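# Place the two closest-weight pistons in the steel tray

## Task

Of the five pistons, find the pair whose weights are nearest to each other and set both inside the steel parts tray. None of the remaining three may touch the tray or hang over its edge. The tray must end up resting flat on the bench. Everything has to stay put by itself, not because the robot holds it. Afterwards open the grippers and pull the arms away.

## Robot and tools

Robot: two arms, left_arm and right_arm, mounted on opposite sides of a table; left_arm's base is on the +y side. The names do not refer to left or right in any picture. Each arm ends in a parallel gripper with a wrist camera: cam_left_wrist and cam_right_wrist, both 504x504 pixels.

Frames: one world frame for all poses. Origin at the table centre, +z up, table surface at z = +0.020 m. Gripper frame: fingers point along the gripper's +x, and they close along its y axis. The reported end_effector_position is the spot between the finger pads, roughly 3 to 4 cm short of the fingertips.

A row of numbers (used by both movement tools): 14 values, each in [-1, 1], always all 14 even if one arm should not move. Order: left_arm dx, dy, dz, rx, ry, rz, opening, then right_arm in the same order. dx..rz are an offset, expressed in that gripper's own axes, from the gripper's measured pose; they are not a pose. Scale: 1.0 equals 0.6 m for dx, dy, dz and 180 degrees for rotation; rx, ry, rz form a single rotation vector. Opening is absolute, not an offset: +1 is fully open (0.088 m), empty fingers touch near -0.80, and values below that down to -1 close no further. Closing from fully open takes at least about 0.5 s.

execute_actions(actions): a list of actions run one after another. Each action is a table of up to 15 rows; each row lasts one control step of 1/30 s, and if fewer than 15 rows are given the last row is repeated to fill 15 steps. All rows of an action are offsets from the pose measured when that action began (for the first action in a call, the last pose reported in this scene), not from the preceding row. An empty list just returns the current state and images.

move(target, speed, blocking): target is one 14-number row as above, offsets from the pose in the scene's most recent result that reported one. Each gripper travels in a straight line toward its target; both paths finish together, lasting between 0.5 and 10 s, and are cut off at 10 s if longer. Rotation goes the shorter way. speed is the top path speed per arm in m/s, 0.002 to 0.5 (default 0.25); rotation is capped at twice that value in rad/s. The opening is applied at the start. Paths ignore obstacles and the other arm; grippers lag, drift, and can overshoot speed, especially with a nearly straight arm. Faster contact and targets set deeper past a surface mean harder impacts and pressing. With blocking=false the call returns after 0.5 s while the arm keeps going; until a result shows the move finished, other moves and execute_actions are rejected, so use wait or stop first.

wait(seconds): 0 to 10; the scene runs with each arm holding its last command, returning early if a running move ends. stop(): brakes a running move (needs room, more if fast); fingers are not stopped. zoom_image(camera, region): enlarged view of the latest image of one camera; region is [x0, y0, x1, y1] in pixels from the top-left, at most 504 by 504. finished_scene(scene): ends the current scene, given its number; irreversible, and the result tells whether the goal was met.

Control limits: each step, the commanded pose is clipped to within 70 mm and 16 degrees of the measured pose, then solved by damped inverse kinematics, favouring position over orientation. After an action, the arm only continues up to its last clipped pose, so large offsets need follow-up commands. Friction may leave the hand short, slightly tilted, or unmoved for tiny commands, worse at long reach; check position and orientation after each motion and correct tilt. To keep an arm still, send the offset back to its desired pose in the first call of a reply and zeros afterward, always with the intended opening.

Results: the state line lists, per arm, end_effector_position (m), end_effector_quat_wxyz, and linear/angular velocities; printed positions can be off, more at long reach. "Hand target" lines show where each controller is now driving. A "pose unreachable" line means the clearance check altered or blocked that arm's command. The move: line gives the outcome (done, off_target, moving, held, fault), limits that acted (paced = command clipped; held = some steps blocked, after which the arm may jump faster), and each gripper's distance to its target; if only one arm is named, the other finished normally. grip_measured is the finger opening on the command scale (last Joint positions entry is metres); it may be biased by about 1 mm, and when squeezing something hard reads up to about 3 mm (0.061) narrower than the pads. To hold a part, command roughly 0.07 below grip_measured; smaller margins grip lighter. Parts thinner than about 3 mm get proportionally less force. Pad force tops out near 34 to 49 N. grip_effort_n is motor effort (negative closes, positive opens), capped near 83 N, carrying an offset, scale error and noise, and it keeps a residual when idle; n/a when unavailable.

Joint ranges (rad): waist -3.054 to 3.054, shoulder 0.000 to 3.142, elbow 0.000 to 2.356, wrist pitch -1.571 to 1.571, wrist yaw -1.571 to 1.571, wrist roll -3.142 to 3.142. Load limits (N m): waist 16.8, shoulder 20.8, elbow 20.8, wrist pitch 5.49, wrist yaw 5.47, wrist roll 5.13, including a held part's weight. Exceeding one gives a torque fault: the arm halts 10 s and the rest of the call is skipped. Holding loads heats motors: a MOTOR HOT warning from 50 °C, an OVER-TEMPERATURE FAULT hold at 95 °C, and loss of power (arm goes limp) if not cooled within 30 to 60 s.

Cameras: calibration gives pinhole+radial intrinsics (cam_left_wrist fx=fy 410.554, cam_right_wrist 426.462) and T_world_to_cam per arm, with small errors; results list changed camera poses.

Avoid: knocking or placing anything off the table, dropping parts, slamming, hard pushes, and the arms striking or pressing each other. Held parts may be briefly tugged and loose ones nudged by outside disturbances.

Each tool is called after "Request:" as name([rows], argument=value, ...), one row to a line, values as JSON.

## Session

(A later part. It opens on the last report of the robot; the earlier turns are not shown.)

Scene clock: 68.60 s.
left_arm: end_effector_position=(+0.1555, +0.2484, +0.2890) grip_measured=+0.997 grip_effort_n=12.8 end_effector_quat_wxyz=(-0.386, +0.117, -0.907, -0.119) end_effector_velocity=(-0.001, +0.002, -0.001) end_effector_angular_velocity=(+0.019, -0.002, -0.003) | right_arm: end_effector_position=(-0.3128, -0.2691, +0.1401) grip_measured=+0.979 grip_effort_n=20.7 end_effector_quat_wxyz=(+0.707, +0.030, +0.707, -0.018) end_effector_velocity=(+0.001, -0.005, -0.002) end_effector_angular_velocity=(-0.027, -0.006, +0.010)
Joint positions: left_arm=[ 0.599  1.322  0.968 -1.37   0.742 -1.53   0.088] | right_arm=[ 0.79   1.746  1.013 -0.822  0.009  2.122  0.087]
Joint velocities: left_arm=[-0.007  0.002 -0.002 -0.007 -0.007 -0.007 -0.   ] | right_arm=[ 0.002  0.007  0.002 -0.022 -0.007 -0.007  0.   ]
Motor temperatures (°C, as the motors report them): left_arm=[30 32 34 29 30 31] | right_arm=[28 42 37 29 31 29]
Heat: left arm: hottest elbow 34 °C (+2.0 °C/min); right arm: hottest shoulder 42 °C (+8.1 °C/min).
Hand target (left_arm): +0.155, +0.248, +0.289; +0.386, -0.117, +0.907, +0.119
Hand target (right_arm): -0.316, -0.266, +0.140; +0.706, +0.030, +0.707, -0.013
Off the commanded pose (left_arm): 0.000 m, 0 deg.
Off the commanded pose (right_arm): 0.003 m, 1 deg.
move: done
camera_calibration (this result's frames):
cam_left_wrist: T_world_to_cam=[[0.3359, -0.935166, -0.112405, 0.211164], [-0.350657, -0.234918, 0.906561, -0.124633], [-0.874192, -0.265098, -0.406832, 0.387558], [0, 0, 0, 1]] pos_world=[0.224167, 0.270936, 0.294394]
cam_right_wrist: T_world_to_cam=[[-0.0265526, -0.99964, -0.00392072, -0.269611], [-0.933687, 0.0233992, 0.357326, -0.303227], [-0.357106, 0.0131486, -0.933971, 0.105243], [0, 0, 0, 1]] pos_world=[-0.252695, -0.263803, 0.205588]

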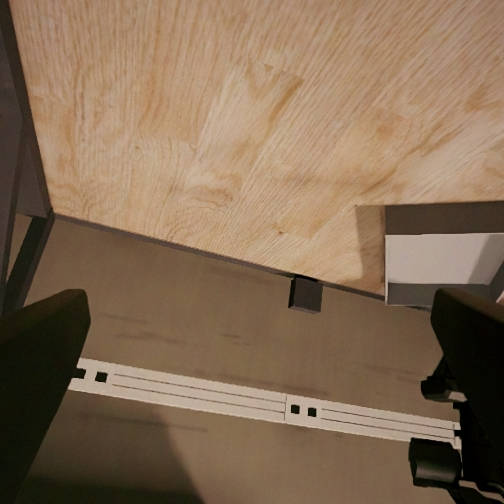

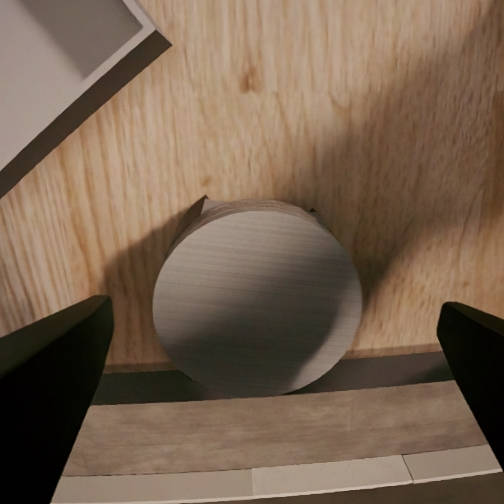

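Request:
move(target=[0,0,0,0,0,0,1,0.118,0.002,-0.011,0,0,-0.005,1], speed=0.1)

Request:
move(target=[0,0,0,0,0,0,1,0,0,0,0,0,0,0.48])

Request:
move(target=[0,0,0,0,0,0,1,-0.18,0,0,0,0,0,0.48])

Request:
move(target=[0,0,0,0,0,0,1,0,0.124,0.845,0.728,0,0,0.48], speed=0.45)

Scene clock: 73.07 s.
left_arm: end_effector_position=(+0.1555, +0.2484, +0.2890) grip_measured=+0.997 grip_effort_n=13.3 end_effector_quat_wxyz=(-0.386, +0.117, -0.907, -0.119) end_effector_velocity=(-0.001, +0.000, +0.001) end_effector_angular_velocity=(-0.010, +0.007, -0.017) | right_arm: end_effector_position=(-0.3206, -0.2621, +0.0739) grip_measured=+0.979 grip_effort_n=20.7 end_effector_quat_wxyz=(+0.704, +0.030, +0.709, -0.018) end_effector_velocity=(-0.001, -0.002, -0.002) end_effector_angular_velocity=(-0.014, +0.001, +0.010)
Joint positions: left_arm=[ 0.599  1.322  0.968 -1.37   0.742 -1.53   0.088] | right_arm=[ 0.799  1.932  0.939 -0.559  0.002  2.131  0.087]
Joint velocities: left_arm=[-0.002  0.002  0.002 -0.007  0.007  0.022 -0.   ] | right_arm=[ 0.002  0.007  0.002 -0.007 -0.007 -0.007 -0.   ]
Motor temperatures (°C, as the motors report them): left_arm=[30 32 34 29 30 31] | right_arm=[28 42 37 29 31 29]
Heat: left arm: hottest elbow 34 °C (+1.0 °C/min); right arm: hottest shoulder 42 °C (+8.1 °C/min).
Hand target (left_arm): +0.155, +0.248, +0.289; +0.386, -0.117, +0.907, +0.119
Hand target (right_arm): -0.319, -0.267, +0.069; +0.706, +0.024, +0.707, -0.023
Off the commanded pose (left_arm): 0.000 m, 0 deg.
Off the commanded pose (right_arm): 0.006 m, 1 deg.
move: done
camera_calibration (this result's frames):
cam_left_wrist: T_world_to_cam=[[0.3359, -0.935166, -0.112405, 0.211164], [-0.350657, -0.234918, 0.906561, -0.124633], [-0.874192, -0.265098, -0.406832, 0.387558], [0, 0, 0, 1]] pos_world=[0.224167, 0.270936, 0.294394]
cam_right_wrist: T_world_to_cam=[[-0.0268496, -0.999634, -0.0033512, -0.263257], [-0.93104, 0.0237865, 0.36414, -0.286542], [-0.363927, 0.0128971, -0.931338, 0.0381694], [0, 0, 0, 1]] pos_world=[-0.259959, -0.256837, 0.139008]

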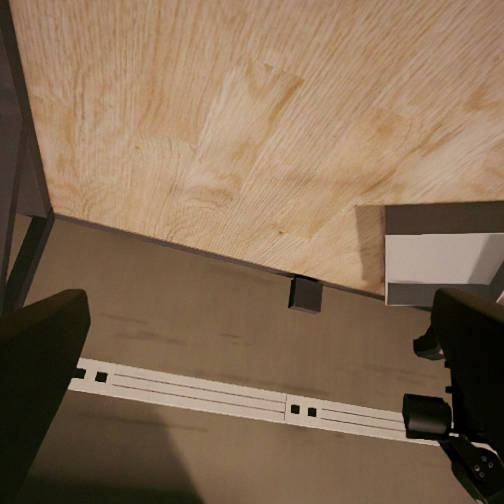

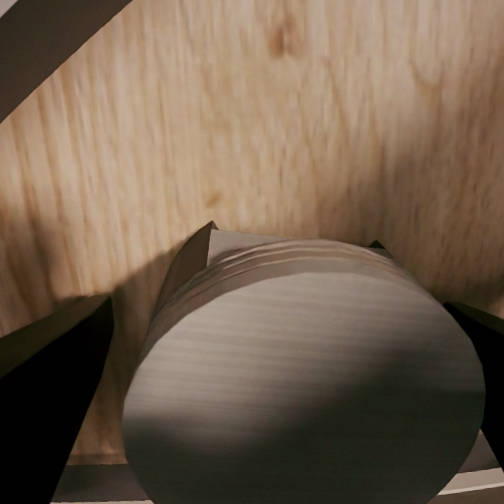

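Scene clock: 73.57 s.
left_arm: end_effector_position=(+0.1555, +0.2484, +0.2890) grip_measured=+0.997 grip_effort_n=12.8 end_effector_quat_wxyz=(-0.386, +0.117, -0.907, -0.119) end_effector_velocity=(+0.000, -0.000, -0.001) end_effector_angular_velocity=(+0.010, -0.007, +0.012) | right_arm: end_effector_position=(-0.3207, -0.2622, +0.0739) grip_measured=+0.612 grip_effort_n=-83.5 end_effector_quat_wxyz=(+0.704, +0.030, +0.709, -0.018) end_effector_velocity=(+0.002, -0.004, -0.002) end_effector_angular_velocity=(-0.018, -0.002, +0.005)
Joint positions: left_arm=[ 0.599  1.322  0.968 -1.37   0.742 -1.53   0.088] | right_arm=[ 0.799  1.932  0.939 -0.559  0.001  2.131  0.069]
Joint velocities: left_arm=[-0.002 -0.002 -0.002  0.007 -0.007 -0.022 -0.   ] | right_arm=[-0.002  0.002 -0.007 -0.007 -0.007 -0.007 -0.   ]
Motor temperatures (°C, as the motors report them): left_arm=[30 32 34 29 30 31] | right_arm=[28 42 37 29 31 29]
Heat: left arm: hottest elbow 34 °C (+1.0 °C/min); right arm: hottest shoulder 42 °C (+7.1 °C/min).
Hand target (left_arm): +0.155, +0.248, +0.289; +0.386, -0.117, +0.907, +0.119
Hand target (right_arm): -0.321, -0.262, +0.074; +0.704, +0.030, +0.709, -0.018
Off the commanded pose (left_arm): 0.000 m, 0 deg.
Off the commanded pose (right_arm): 0.000 m, 0 deg.
move: done
camera_calibration (this result's frames):
cam_left_wrist: T_world_to_cam=[[0.3359, -0.935166, -0.112405, 0.211164], [-0.350657, -0.234918, 0.906561, -0.124633], [-0.874192, -0.265098, -0.406832, 0.387558], [0, 0, 0, 1]] pos_world=[0.224167, 0.270936, 0.294394]
cam_right_wrist: T_world_to_cam=[[-0.0268372, -0.999636, -0.00264144, -0.263436], [-0.930862, 0.0240274, 0.364581, -0.286508], [-0.364385, 0.0122432, -0.931168, 0.037816], [0, 0, 0, 1]] pos_world=[-0.259989, -0.256919, 0.138972]

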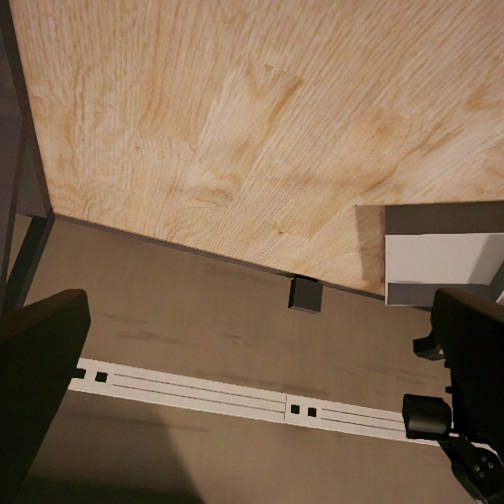

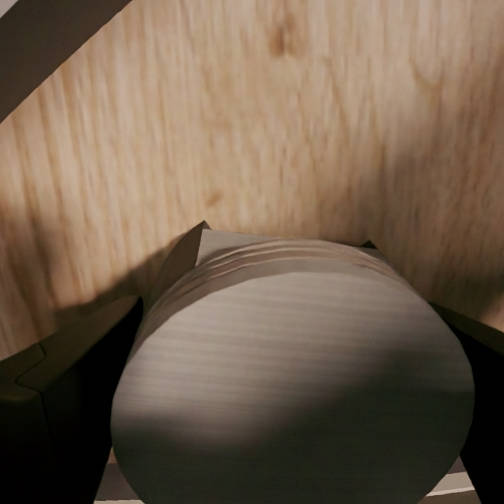

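Scene clock: 74.60 s.
left_arm: end_effector_position=(+0.1555, +0.2484, +0.2890) grip_measured=+0.997 grip_effort_n=12.3 end_effector_quat_wxyz=(-0.386, +0.117, -0.907, -0.119) end_effector_velocity=(-0.000, +0.002, -0.001) end_effector_angular_velocity=(+0.004, -0.005, -0.009) | right_arm: end_effector_position=(-0.3176, -0.2679, +0.1740) grip_measured=+0.612 grip_effort_n=-83.5 end_effector_quat_wxyz=(+0.709, +0.022, +0.705, -0.026) end_effector_velocity=(-0.000, -0.003, +0.006) end_effector_angular_velocity=(-0.014, +0.001, +0.024)
Joint positions: left_arm=[ 0.599  1.322  0.968 -1.37   0.742 -1.53   0.088] | right_arm=[ 0.799  1.722  1.131 -0.988  0.001  2.131  0.069]
Joint velocities: left_arm=[-0.002 -0.002 -0.002 -0.007 -0.007  0.007 -0.   ] | right_arm=[ 0.002 -0.007  0.017 -0.037 -0.007 -0.022  0.   ]
Motor temperatures (°C, as the motors report them): left_arm=[30 32 34 29 30 31] | right_arm=[28 42 37 29 31 29]
Heat: left arm: hottest elbow 34 °C (+1.0 °C/min); right arm: hottest shoulder 42 °C (+7.2 °C/min).
Hand target (left_arm): +0.155, +0.248, +0.289; +0.386, -0.117, +0.907, +0.119
Hand target (right_arm): -0.319, -0.263, +0.182; +0.704, +0.030, +0.709, -0.018
Off the commanded pose (left_arm): 0.000 m, 0 deg.
Off the commanded pose (right_arm): 0.009 m, 2 deg.
move: off_target (right_arm)
camera_calibration (this result's frames):
cam_left_wrist: T_world_to_cam=[[0.3359, -0.935166, -0.112405, 0.211164], [-0.350657, -0.234918, 0.906561, -0.124633], [-0.874192, -0.265098, -0.406832, 0.387558], [0, 0, 0, 1]] pos_world=[0.224167, 0.270936, 0.294394]
cam_right_wrist: T_world_to_cam=[[-0.0269465, -0.999433, 0.0202081, -0.272717], [-0.935323, 0.0323416, 0.352314, -0.317069], [-0.352768, -0.00940747, -0.935664, 0.130831], [0, 0, 0, 1]] pos_world=[-0.257758, -0.261077, 0.239633]

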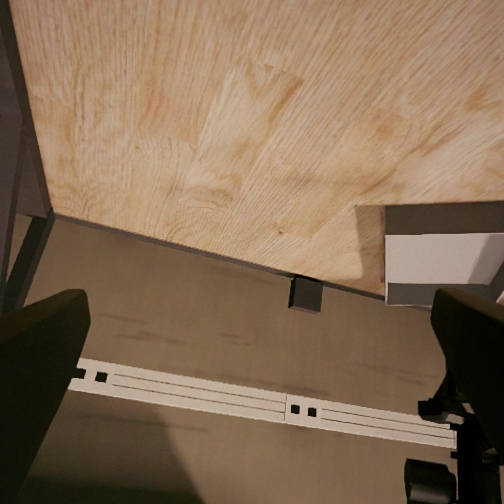

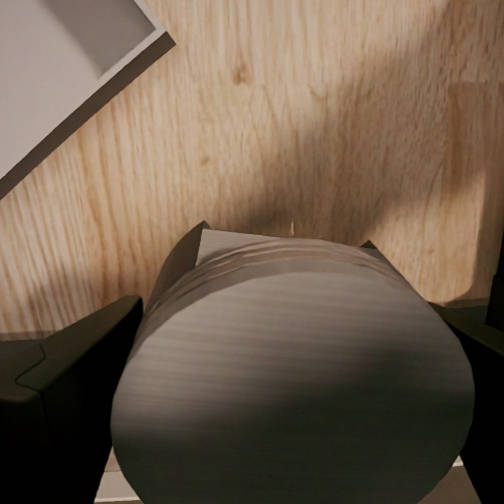

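Scene clock: 77.83 s.
left_arm: end_effector_position=(+0.1555, +0.2484, +0.2890) grip_measured=+0.997 grip_effort_n=12.8 end_effector_quat_wxyz=(-0.386, +0.117, -0.907, -0.119) end_effector_velocity=(-0.000, +0.002, -0.001) end_effector_angular_velocity=(+0.034, +0.000, +0.023) | right_arm: end_effector_position=(+0.1928, -0.2352, +0.1743) grip_measured=+0.612 grip_effort_n=-83.5 end_effector_quat_wxyz=(+0.281, +0.653, +0.265, -0.651) end_effector_velocity=(+0.006, +0.002, +0.001) end_effector_angular_velocity=(+0.004, +0.007, -0.000)
Joint positions: left_arm=[ 0.599  1.322  0.968 -1.37   0.742 -1.53   0.088] | right_arm=[-0.589  2.436  2.21  -1.347  0.023  3.023  0.069]
Joint velocities: left_arm=[-0.002 -0.002 -0.002 -0.007 -0.007 -0.037 -0.   ] | right_arm=[-0.007  0.037  0.071 -0.037 -0.007 -0.007 -0.   ]
Motor temperatures (°C, as the motors report them): left_arm=[30 32 34 29 30 31] | right_arm=[28 42 37 29 31 29]
Heat: left arm: hottest elbow 34 °C (+1.0 °C/min); right arm: hottest shoulder 42 °C (+7.0 °C/min).
Hand target (left_arm): +0.155, +0.248, +0.289; +0.386, -0.117, +0.907, +0.119
Hand target (right_arm): +0.196, -0.234, +0.175; +0.279, +0.656, +0.263, -0.650
Off the commanded pose (left_arm): 0.000 m, 0 deg.
Off the commanded pose (right_arm): 0.008 m, 1 deg.
move: done
camera_calibration (this result's frames):
cam_left_wrist: T_world_to_cam=[[0.3359, -0.935166, -0.112405, 0.211164], [-0.350657, -0.234918, 0.906561, -0.124633], [-0.874192, -0.265098, -0.406832, 0.387558], [0, 0, 0, 1]] pos_world=[0.224167, 0.270936, 0.294394]
cam_right_wrist: T_world_to_cam=[[-0.741039, 0.67141, -0.00834363, 0.309386], [0.626388, 0.695717, 0.351592, 0.0142324], [0.241867, 0.255317, -0.936116, 0.259225], [0, 0, 0, 1]] pos_world=[0.157654, -0.283811, 0.240243]

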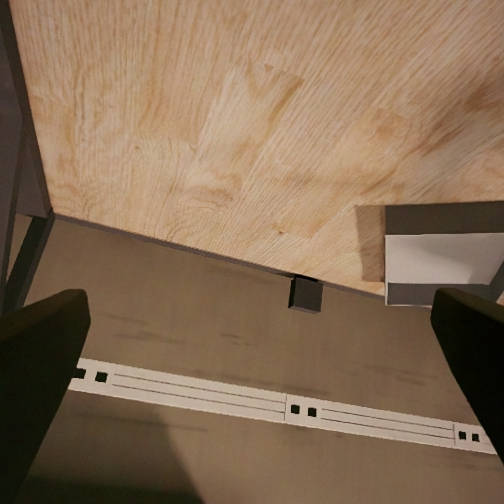

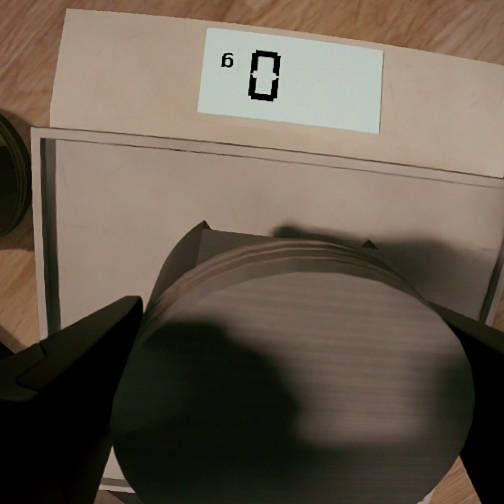

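Request:
move(target=[0,0,0,0,0,0,1,0.05,0,0.006,0,0,-0.006,0.5], speed=0.05)

Request:
move(target=[0,0,0,0,0,0,1,0,0,0,0,0,0,1])

Request:
execute_actions([
  [[0,0,0,0,0,0,1,0,0,0,0,0,0,0.5]],
  [[0,0,0,0,0,0,1,-0.04,0,0,0,0,0,0.5]],
])

Scene clock: 80.67 s.
left_arm: end_effector_position=(+0.1555, +0.2484, +0.2890) grip_measured=+0.997 grip_effort_n=13.3 end_effector_quat_wxyz=(-0.386, +0.117, -0.907, -0.119) end_effector_velocity=(+0.000, +0.001, -0.002) end_effector_angular_velocity=(+0.005, -0.007, +0.002) | right_arm: end_effector_position=(+0.1907, -0.2368, +0.1456) grip_measured=+0.612 grip_effort_n=-83.5 end_effector_quat_wxyz=(+0.276, +0.650, +0.271, -0.654) end_effector_velocity=(-0.001, -0.003, +0.001) end_effector_angular_velocity=(+0.010, -0.001, -0.000)
Joint positions: left_arm=[ 0.599  1.322  0.968 -1.37   0.742 -1.53   0.088] | right_arm=[-0.595  2.434  2.092 -1.236  0.005  3.017  0.069]
Joint velocities: left_arm=[-0.002 -0.002 -0.007  0.007 -0.007 -0.007 -0.   ] | right_arm=[-0.007 -0.022 -0.037  0.022 -0.007 -0.007 -0.   ]
Motor temperatures (°C, as the motors report them): left_arm=[30 32 34 29 30 31] | right_arm=[28 42 37 29 31 29]
Heat: left arm: hottest elbow 34 °C (+1.0 °C/min); right arm: hottest shoulder 42 °C (+6.0 °C/min).
Hand target (left_arm): +0.155, +0.248, +0.289; +0.386, -0.117, +0.907, +0.119
Hand target (right_arm): +0.190, -0.238, +0.144; +0.275, +0.651, +0.271, -0.654
Off the commanded pose (left_arm): 0.000 m, 0 deg.
Off the commanded pose (right_arm): 0.002 m, 0 deg.
move: done
camera_calibration (this result's frames):
cam_left_wrist: T_world_to_cam=[[0.3359, -0.935166, -0.112405, 0.211164], [-0.350657, -0.234918, 0.906561, -0.124633], [-0.874192, -0.265098, -0.406832, 0.387558], [0, 0, 0, 1]] pos_world=[0.224167, 0.270936, 0.294394]
cam_right_wrist: T_world_to_cam=[[-0.741228, 0.671183, 0.00975392, 0.30595], [0.631299, 0.692096, 0.34995, 0.0251868], [0.22813, 0.26555, -0.936718, 0.238337], [0, 0, 0, 1]] pos_world=[0.156506, -0.28607, 0.211457]

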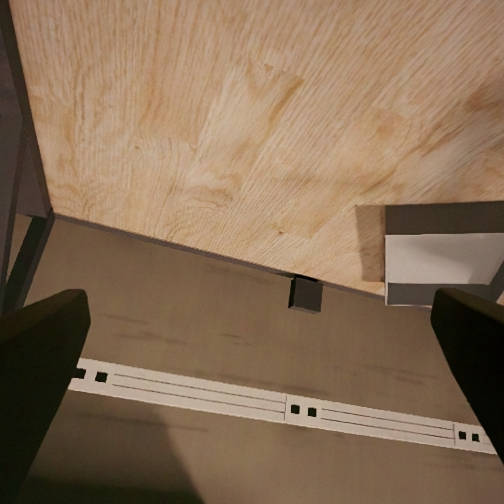

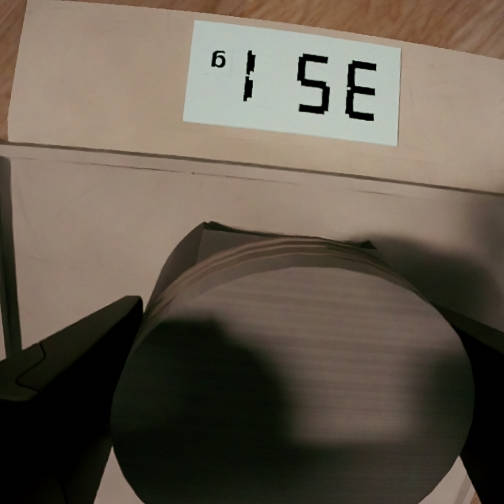

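Scene clock: 81.37 s.
left_arm: end_effector_position=(+0.1555, +0.2484, +0.2890) grip_measured=+0.997 grip_effort_n=12.3 end_effector_quat_wxyz=(-0.386, +0.117, -0.907, -0.119) end_effector_velocity=(+0.000, -0.000, -0.001) end_effector_angular_velocity=(-0.009, -0.010, -0.009) | right_arm: end_effector_position=(+0.1911, -0.2365, +0.1455) grip_measured=+0.977 grip_effort_n=20.7 end_effector_quat_wxyz=(+0.276, +0.651, +0.271, -0.653) end_effector_velocity=(-0.001, -0.001, +0.003) end_effector_angular_velocity=(+0.004, +0.007, +0.005)
Joint positions: left_arm=[ 0.599  1.322  0.968 -1.37   0.742 -1.53   0.088] | right_arm=[-0.595  2.434  2.092 -1.233  0.005  3.017  0.087]
Joint velocities: left_arm=[-0.002 -0.002 -0.002  0.007 -0.007  0.007 -0.   ] | right_arm=[-0.002 -0.007 -0.002 -0.007 -0.007 -0.007  0.001]
Motor temperatures (°C, as the motors report them): left_arm=[30 32 34 29 30 31] | right_arm=[28 43 37 29 31 29]
Heat: left arm: hottest elbow 34 °C (+1.0 °C/min); right arm: hottest shoulder 43 °C (+6.1 °C/min).
Hand target (left_arm): +0.155, +0.248, +0.289; +0.386, -0.117, +0.907, +0.119
Hand target (right_arm): +0.191, -0.237, +0.146; +0.276, +0.650, +0.271, -0.654
Off the commanded pose (left_arm): 0.000 m, 0 deg.
Off the commanded pose (right_arm): 0.000 m, 0 deg.
move: done
camera_calibration (this result's frames):
cam_left_wrist: T_world_to_cam=[[0.3359, -0.935166, -0.112405, 0.211164], [-0.350657, -0.234918, 0.906561, -0.124633], [-0.874192, -0.265098, -0.406832, 0.387558], [0, 0, 0, 1]] pos_world=[0.224167, 0.270936, 0.294394]
cam_right_wrist: T_world_to_cam=[[-0.741245, 0.671169, 0.00937666, 0.306086], [0.630669, 0.691597, 0.352065, 0.0244635], [0.229811, 0.26688, -0.935928, 0.237955], [0, 0, 0, 1]] pos_world=[0.156772, -0.28586, 0.211226]

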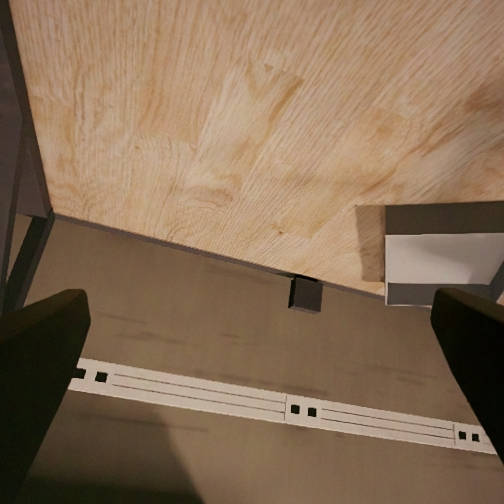

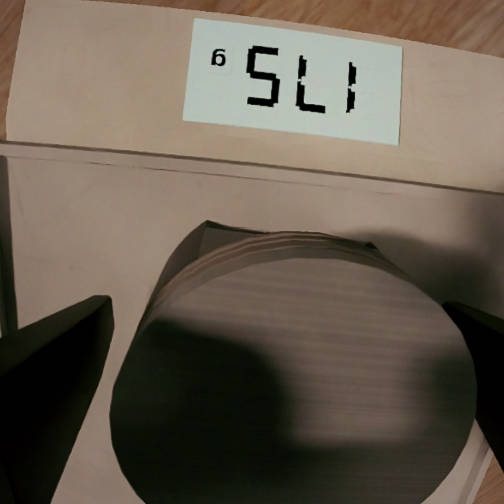

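Scene clock: 82.37 s.
left_arm: end_effector_position=(+0.1555, +0.2484, +0.2890) grip_measured=+0.997 grip_effort_n=12.3 end_effector_quat_wxyz=(-0.386, +0.117, -0.907, -0.119) end_effector_velocity=(-0.000, +0.002, -0.001) end_effector_angular_velocity=(+0.014, -0.003, +0.002) | right_arm: end_effector_position=(+0.1881, -0.2388, +0.1608) grip_measured=+0.613 grip_effort_n=-83.5 end_effector_quat_wxyz=(+0.278, +0.643, +0.269, -0.661) end_effector_velocity=(-0.001, -0.003, +0.009) end_effector_angular_velocity=(+0.001, +0.010, -0.000)
Joint positions: left_arm=[ 0.599  1.322  0.968 -1.37   0.742 -1.53   0.088] | right_arm=[-0.595  2.434  2.152 -1.317  0.005  3.017  0.069]
Joint velocities: left_arm=[-0.002 -0.002 -0.002 -0.007 -0.007 -0.007 -0.   ] | right_arm=[-0.007 -0.007  0.022 -0.037 -0.007 -0.007 -0.   ]
Motor temperatures (°C, as the motors report them): left_arm=[30 32 34 29 30 31] | right_arm=[28 43 37 29 31 29]
Heat: left arm: hottest elbow 34 °C (+1.0 °C/min); right arm: hottest shoulder 43 °C (+6.1 °C/min).
Hand target (left_arm): +0.155, +0.248, +0.289; +0.386, -0.117, +0.907, +0.119
Hand target (right_arm): +0.191, -0.236, +0.169; +0.276, +0.651, +0.271, -0.653
Off the commanded pose (left_arm): 0.000 m, 0 deg.
Off the commanded pose (right_arm): 0.010 m, 1 deg.
camera_calibration (this result's frames):
cam_left_wrist: T_world_to_cam=[[0.3359, -0.935166, -0.112405, 0.211164], [-0.350657, -0.234918, 0.906561, -0.124633], [-0.874192, -0.265098, -0.406832, 0.387558], [0, 0, 0, 1]] pos_world=[0.224167, 0.270936, 0.294394]
cam_right_wrist: T_world_to_cam=[[-0.741046, 0.671326, 0.0130839, 0.304718], [0.636699, 0.696368, 0.331188, 0.0259487], [0.213224, 0.253756, -0.943474, 0.254826], [0, 0, 0, 1]] pos_world=[0.154954, -0.287299, 0.227841]

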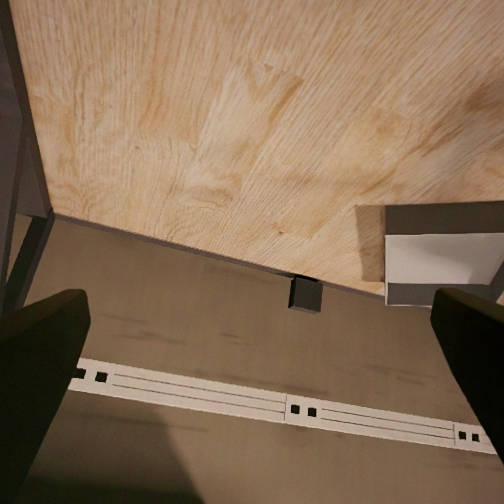

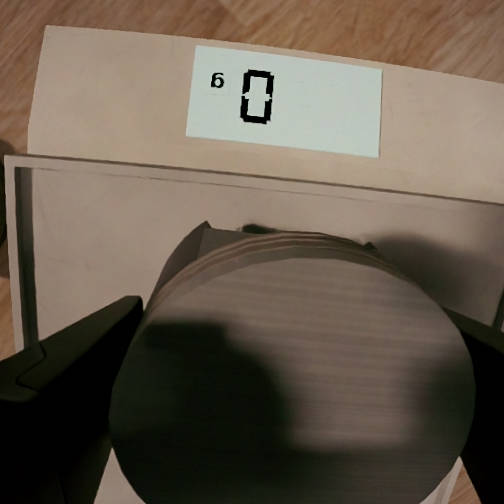

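Request:
move(target=[0,0,0,0,0,0,1,0,-0.596,0.356,-0.444,0.008,0,0.5], speed=0.35)

Scene clock: 87.50 s.
left_arm: end_effector_position=(+0.1555, +0.2484, +0.2890) grip_measured=+0.997 grip_effort_n=13.3 end_effector_quat_wxyz=(-0.386, +0.117, -0.907, -0.119) end_effector_velocity=(-0.001, +0.003, -0.002) end_effector_angular_velocity=(+0.009, -0.004, -0.009) | right_arm: end_effector_position=(-0.2150, -0.1395, +0.1690) grip_measured=+0.613 grip_effort_n=-83.5 end_effector_quat_wxyz=(+0.619, +0.325, +0.634, -0.329) end_effector_velocity=(-0.008, +0.004, +0.005) end_effector_angular_velocity=(+0.011, +0.023, +0.034)
Joint positions: left_arm=[ 0.599  1.322  0.968 -1.37   0.742 -1.53   0.088] | right_arm=[ 0.392  2.062  1.568 -1.07  -0.021  2.619  0.069]
Joint velocities: left_arm=[-0.002 -0.002 -0.007 -0.007 -0.007  0.007 -0.   ] | right_arm=[ 0.012  0.002  0.022 -0.007 -0.022 -0.022 -0.   ]
Motor temperatures (°C, as the motors report them): left_arm=[30 32 35 29 30 31] | right_arm=[28 45 38 29 31 29]
Heat: left arm: hottest elbow 35 °C (+2.0 °C/min); right arm: hottest shoulder 45 °C (+6.0 °C/min).
Hand target (left_arm): +0.155, +0.248, +0.289; +0.386, -0.117, +0.907, +0.119
Hand target (right_arm): -0.217, -0.135, +0.171; +0.620, +0.325, +0.637, -0.324
Off the commanded pose (left_arm): 0.000 m, 0 deg.
Off the commanded pose (right_arm): 0.004 m, 1 deg.
move: done
camera_calibration (this result's frames):
cam_left_wrist: T_world_to_cam=[[0.3359, -0.935166, -0.112405, 0.211164], [-0.350657, -0.234918, 0.906561, -0.124633], [-0.874192, -0.265098, -0.406832, 0.387558], [0, 0, 0, 1]] pos_world=[0.224167, 0.270936, 0.294394]
cam_right_wrist: T_world_to_cam=[[-0.79567, -0.605072, 0.0282301, -0.253099], [-0.553311, 0.744989, 0.372611, -0.0454249], [-0.246488, 0.280855, -0.927558, 0.225556], [0, 0, 0, 1]] pos_world=[-0.170921, -0.182651, 0.233287]

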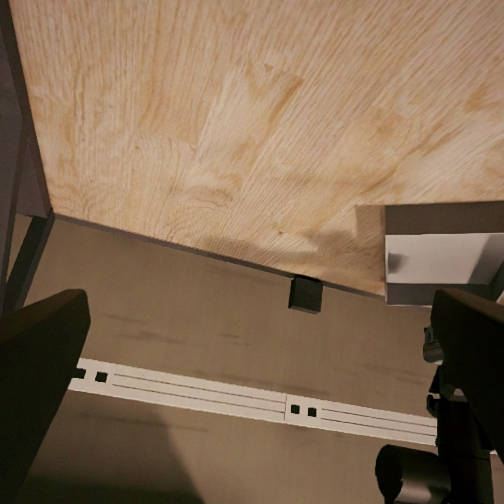

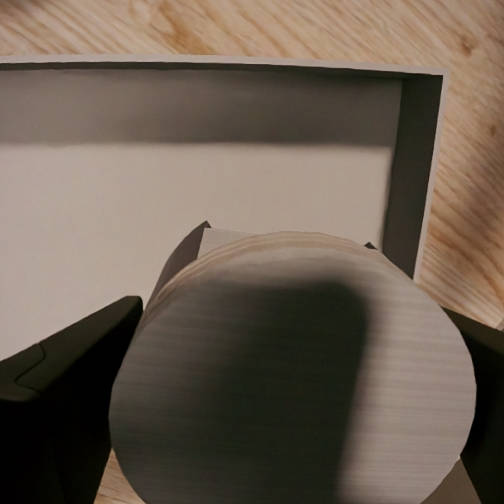

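Request:
move(target=[0,0,0,0,0,0,1,0.152,0,0.006,0,-0.006,0.004,0.5], speed=0.1)

Request:
move(target=[0,0,0,0,0,0,1,0,0,0,0,0,0,0.85])

Request:
move(target=[0,0,0,0,0,0,1,-0.115,0,0,0,0,0,0.85])

Request:
move(target=[0,0,0,0,0,0,1,0,0.165,0.485,0.28,0,0,1], speed=0.35)

Scene clock: 91.83 s.
left_arm: end_effector_position=(+0.1555, +0.2484, +0.2890) grip_measured=+0.997 grip_effort_n=12.8 end_effector_quat_wxyz=(-0.386, +0.117, -0.907, -0.119) end_effector_velocity=(+0.001, +0.004, -0.002) end_effector_angular_velocity=(+0.019, -0.017, -0.000) | right_arm: end_effector_position=(-0.2150, -0.1391, +0.0829) grip_measured=+0.613 grip_effort_n=-83.5 end_effector_quat_wxyz=(+0.624, +0.329, +0.629, -0.325) end_effector_velocity=(+0.002, -0.002, -0.004) end_effector_angular_velocity=(-0.007, -0.008, +0.019)
Joint positions: left_arm=[ 0.599  1.322  0.968 -1.37   0.742 -1.53   0.088] | right_arm=[ 0.399  2.19   1.401 -0.772 -0.003  2.625  0.069]
Joint velocities: left_arm=[-0.002 -0.007 -0.007 -0.007 -0.022 -0.007 -0.   ] | right_arm=[-0.002  0.007 -0.007  0.007  0.007 -0.022 -0.   ]
Motor temperatures (°C, as the motors report them): left_arm=[30 32 35 29 30 31] | right_arm=[28 45 38 29 31 29]
Heat: left arm: hottest elbow 35 °C (+2.0 °C/min); right arm: hottest shoulder 45 °C (+4.1 °C/min).
Hand target (left_arm): +0.155, +0.248, +0.289; +0.386, -0.117, +0.907, +0.119
Hand target (right_arm): -0.216, -0.143, +0.078; +0.627, +0.326, +0.626, -0.328
Off the commanded pose (left_arm): 0.000 m, 0 deg.
Off the commanded pose (right_arm): 0.006 m, 1 deg.
move: done
camera_calibration (this result's frames):
cam_left_wrist: T_world_to_cam=[[0.3359, -0.935166, -0.112405, 0.211164], [-0.350657, -0.234918, 0.906561, -0.124633], [-0.874192, -0.265098, -0.406832, 0.387558], [0, 0, 0, 1]] pos_world=[0.224167, 0.270936, 0.294394]
cam_right_wrist: T_world_to_cam=[[-0.796109, -0.60505, 0.0111932, -0.249124], [-0.559824, 0.743374, 0.36605, -0.0146235], [-0.229799, 0.285149, -0.930528, 0.150048], [0, 0, 0, 1]] pos_world=[-0.172036, -0.182648, 0.147765]

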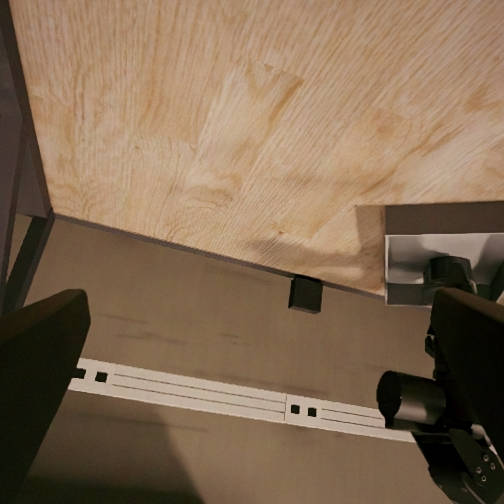

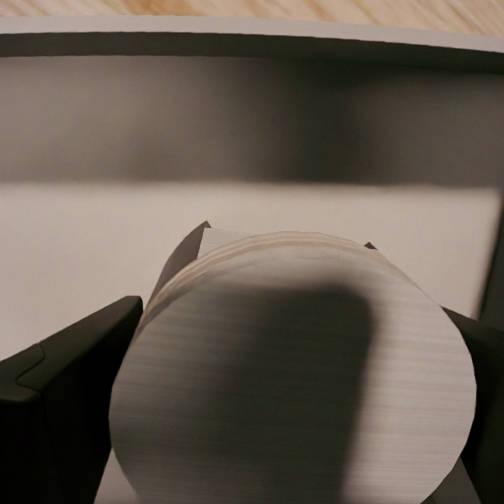

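Scene clock: 92.50 s.
left_arm: end_effector_position=(+0.1555, +0.2484, +0.2890) grip_measured=+0.997 grip_effort_n=12.8 end_effector_quat_wxyz=(-0.386, +0.117, -0.907, -0.119) end_effector_velocity=(-0.001, -0.001, +0.000) end_effector_angular_velocity=(-0.014, +0.003, -0.007) | right_arm: end_effector_position=(-0.2150, -0.1391, +0.0829) grip_measured=+0.844 grip_effort_n=20.7 end_effector_quat_wxyz=(+0.624, +0.329, +0.630, -0.325) end_effector_velocity=(-0.000, +0.000, +0.003) end_effector_angular_velocity=(+0.002, +0.007, +0.005)
Joint positions: left_arm=[ 0.599  1.322  0.968 -1.37   0.742 -1.53   0.088] | right_arm=[ 0.399  2.19   1.401 -0.772 -0.003  2.625  0.08 ]
Joint velocities: left_arm=[-0.002 -0.002 -0.002  0.007  0.007  0.007 -0.   ] | right_arm=[-0.002 -0.007  0.002 -0.007 -0.007 -0.007  0.001]
Motor temperatures (°C, as the motors report them): left_arm=[30 32 35 29 30 31] | right_arm=[28 45 38 29 31 29]
Heat: left arm: hottest elbow 35 °C (+2.0 °C/min); right arm: hottest shoulder 45 °C (+4.0 °C/min).
Hand target (left_arm): +0.155, +0.248, +0.289; +0.386, -0.117, +0.907, +0.119
Hand target (right_arm): -0.215, -0.139, +0.083; +0.624, +0.329, +0.630, -0.325
Off the commanded pose (left_arm): 0.000 m, 0 deg.
Off the commanded pose (right_arm): 0.000 m, 0 deg.
move: done
camera_calibration (this result's frames):
cam_left_wrist: T_world_to_cam=[[0.3359, -0.935166, -0.112405, 0.211164], [-0.350657, -0.234918, 0.906561, -0.124633], [-0.874192, -0.265098, -0.406832, 0.387558], [0, 0, 0, 1]] pos_world=[0.224167, 0.270936, 0.294394]
cam_right_wrist: T_world_to_cam=[[-0.796108, -0.605054, 0.0109915, -0.249064], [-0.559811, 0.743235, 0.366352, -0.0147314], [-0.229832, 0.285503, -0.930412, 0.150056], [0, 0, 0, 1]] pos_world=[-0.172041, -0.18259, 0.147748]

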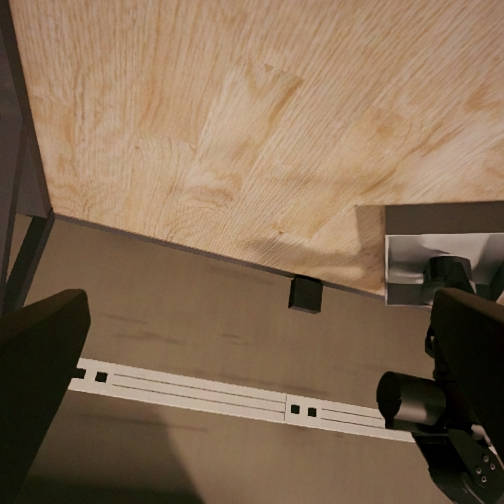

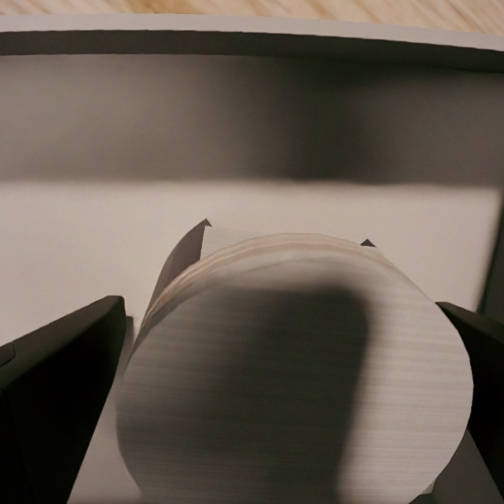

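Scene clock: 93.43 s.
left_arm: end_effector_position=(+0.1555, +0.2484, +0.2890) grip_measured=+0.997 grip_effort_n=12.8 end_effector_quat_wxyz=(-0.386, +0.117, -0.907, -0.119) end_effector_velocity=(-0.000, +0.002, -0.001) end_effector_angular_velocity=(+0.024, -0.002, +0.012) | right_arm: end_effector_position=(-0.2146, -0.1431, +0.1455) grip_measured=+0.846 grip_effort_n=20.7 end_effector_quat_wxyz=(+0.628, +0.324, +0.626, -0.330) end_effector_velocity=(-0.000, +0.001, +0.005) end_effector_angular_velocity=(-0.003, +0.007, +0.005)
Joint positions: left_arm=[ 0.599  1.322  0.968 -1.37   0.742 -1.53   0.088] | right_arm=[ 0.399  2.086  1.508 -1.    -0.003  2.625  0.08 ]
Joint velocities: left_arm=[-0.002 -0.002 -0.002 -0.007 -0.007 -0.022 -0.   ] | right_arm=[-0.002 -0.002  0.017 -0.022 -0.007 -0.007  0.   ]
Motor temperatures (°C, as the motors report them): left_arm=[30 32 35 29 30 31] | right_arm=[28 45 38 29 31 29]
Heat: left arm: hottest elbow 35 °C (+2.0 °C/min); right arm: hottest shoulder 45 °C (+4.0 °C/min).
Hand target (left_arm): +0.155, +0.248, +0.289; +0.386, -0.117, +0.907, +0.119
Hand target (right_arm): -0.214, -0.139, +0.152; +0.624, +0.329, +0.629, -0.325
Off the commanded pose (left_arm): 0.000 m, 0 deg.
Off the commanded pose (right_arm): 0.007 m, 1 deg.
move: done
camera_calibration (this result's frames):
cam_left_wrist: T_world_to_cam=[[0.3359, -0.935166, -0.112405, 0.211164], [-0.350657, -0.234918, 0.906561, -0.124633], [-0.874192, -0.265098, -0.406832, 0.387558], [0, 0, 0, 1]] pos_world=[0.224167, 0.270936, 0.294394]
cam_right_wrist: T_world_to_cam=[[-0.796134, -0.604781, 0.020268, -0.253216], [-0.560395, 0.749514, 0.3524, -0.0316205], [-0.228316, 0.2692, -0.93563, 0.208234], [0, 0, 0, 1]] pos_world=[-0.171771, -0.185497, 0.211105]

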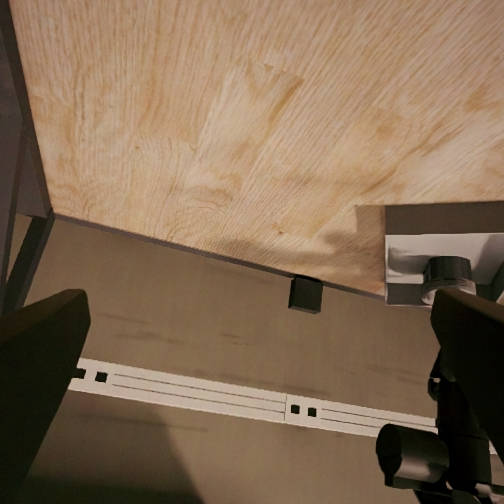

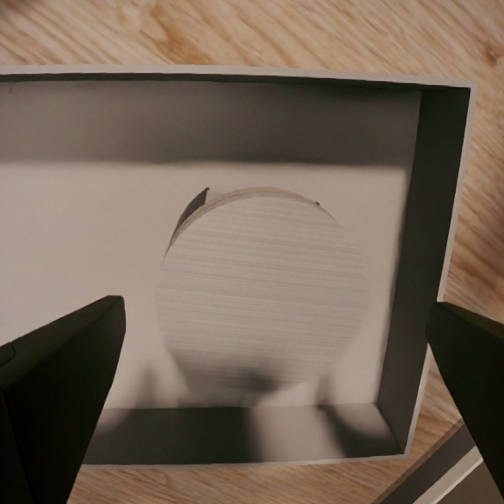

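Scene clock: 95.33 s.
left_arm: end_effector_position=(+0.1555, +0.2484, +0.2890) grip_measured=+0.997 grip_effort_n=12.3 end_effector_quat_wxyz=(-0.386, +0.117, -0.907, -0.119) end_effector_velocity=(+0.000, -0.000, -0.001) end_effector_angular_velocity=(+0.000, -0.008, +0.002) | right_arm: end_effector_position=(+0.0313, -0.3293, +0.1466) grip_measured=+0.979 grip_effort_n=20.7 end_effector_quat_wxyz=(+0.434, +0.560, +0.422, -0.566) end_effector_velocity=(-0.001, -0.002, +0.000) end_effector_angular_velocity=(+0.011, +0.021, +0.010)
Joint positions: left_arm=[ 0.599  1.322  0.968 -1.37   0.742 -1.53   0.088] | right_arm=[-0.498  1.744  1.039 -0.876  0.016  2.607  0.087]
Joint velocities: left_arm=[-0.002 -0.002 -0.002  0.007 -0.007 -0.007 -0.   ] | right_arm=[-0.012 -0.002 -0.002 -0.007 -0.022 -0.022  0.   ]
Motor temperatures (°C, as the motors report them): left_arm=[30 32 35 29 30 31] | right_arm=[28 45 38 29 31 29]
Heat: left arm: hottest elbow 35 °C (+1.0 °C/min); right arm: hottest shoulder 45 °C (+4.0 °C/min).
Hand target (left_arm): +0.155, +0.248, +0.289; +0.386, -0.117, +0.907, +0.119
Hand target (right_arm): +0.034, -0.329, +0.147; +0.433, +0.560, +0.422, -0.565
Off the commanded pose (left_arm): 0.000 m, 0 deg.
Off the commanded pose (right_arm): 0.004 m, 1 deg.
move: done
camera_calibration (this result's frames):
cam_left_wrist: T_world_to_cam=[[0.3359, -0.935166, -0.112405, 0.211164], [-0.350657, -0.234918, 0.906561, -0.124633], [-0.874192, -0.265098, -0.406832, 0.387558], [0, 0, 0, 1]] pos_world=[0.224167, 0.270936, 0.294394]
cam_right_wrist: T_world_to_cam=[[-0.973815, 0.227256, 0.00625228, 0.111552], [0.215682, 0.914825, 0.341432, 0.277113], [0.0718728, 0.33384, -0.939886, 0.328063], [0, 0, 0, 1]] pos_world=[0.0252842, -0.388381, 0.213029]

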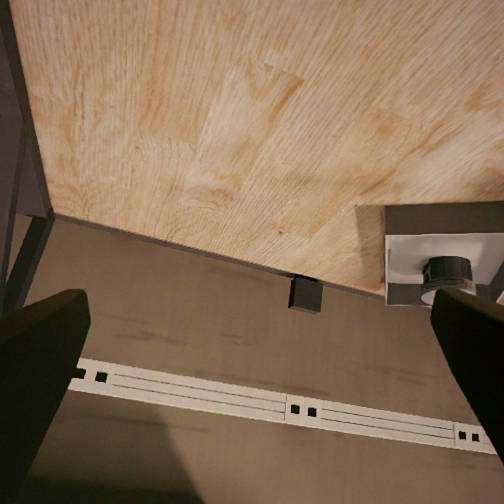

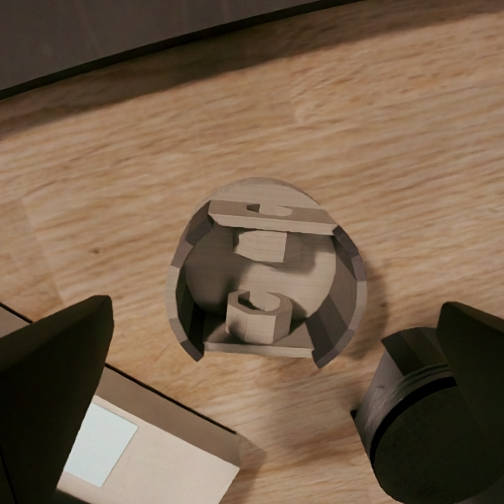

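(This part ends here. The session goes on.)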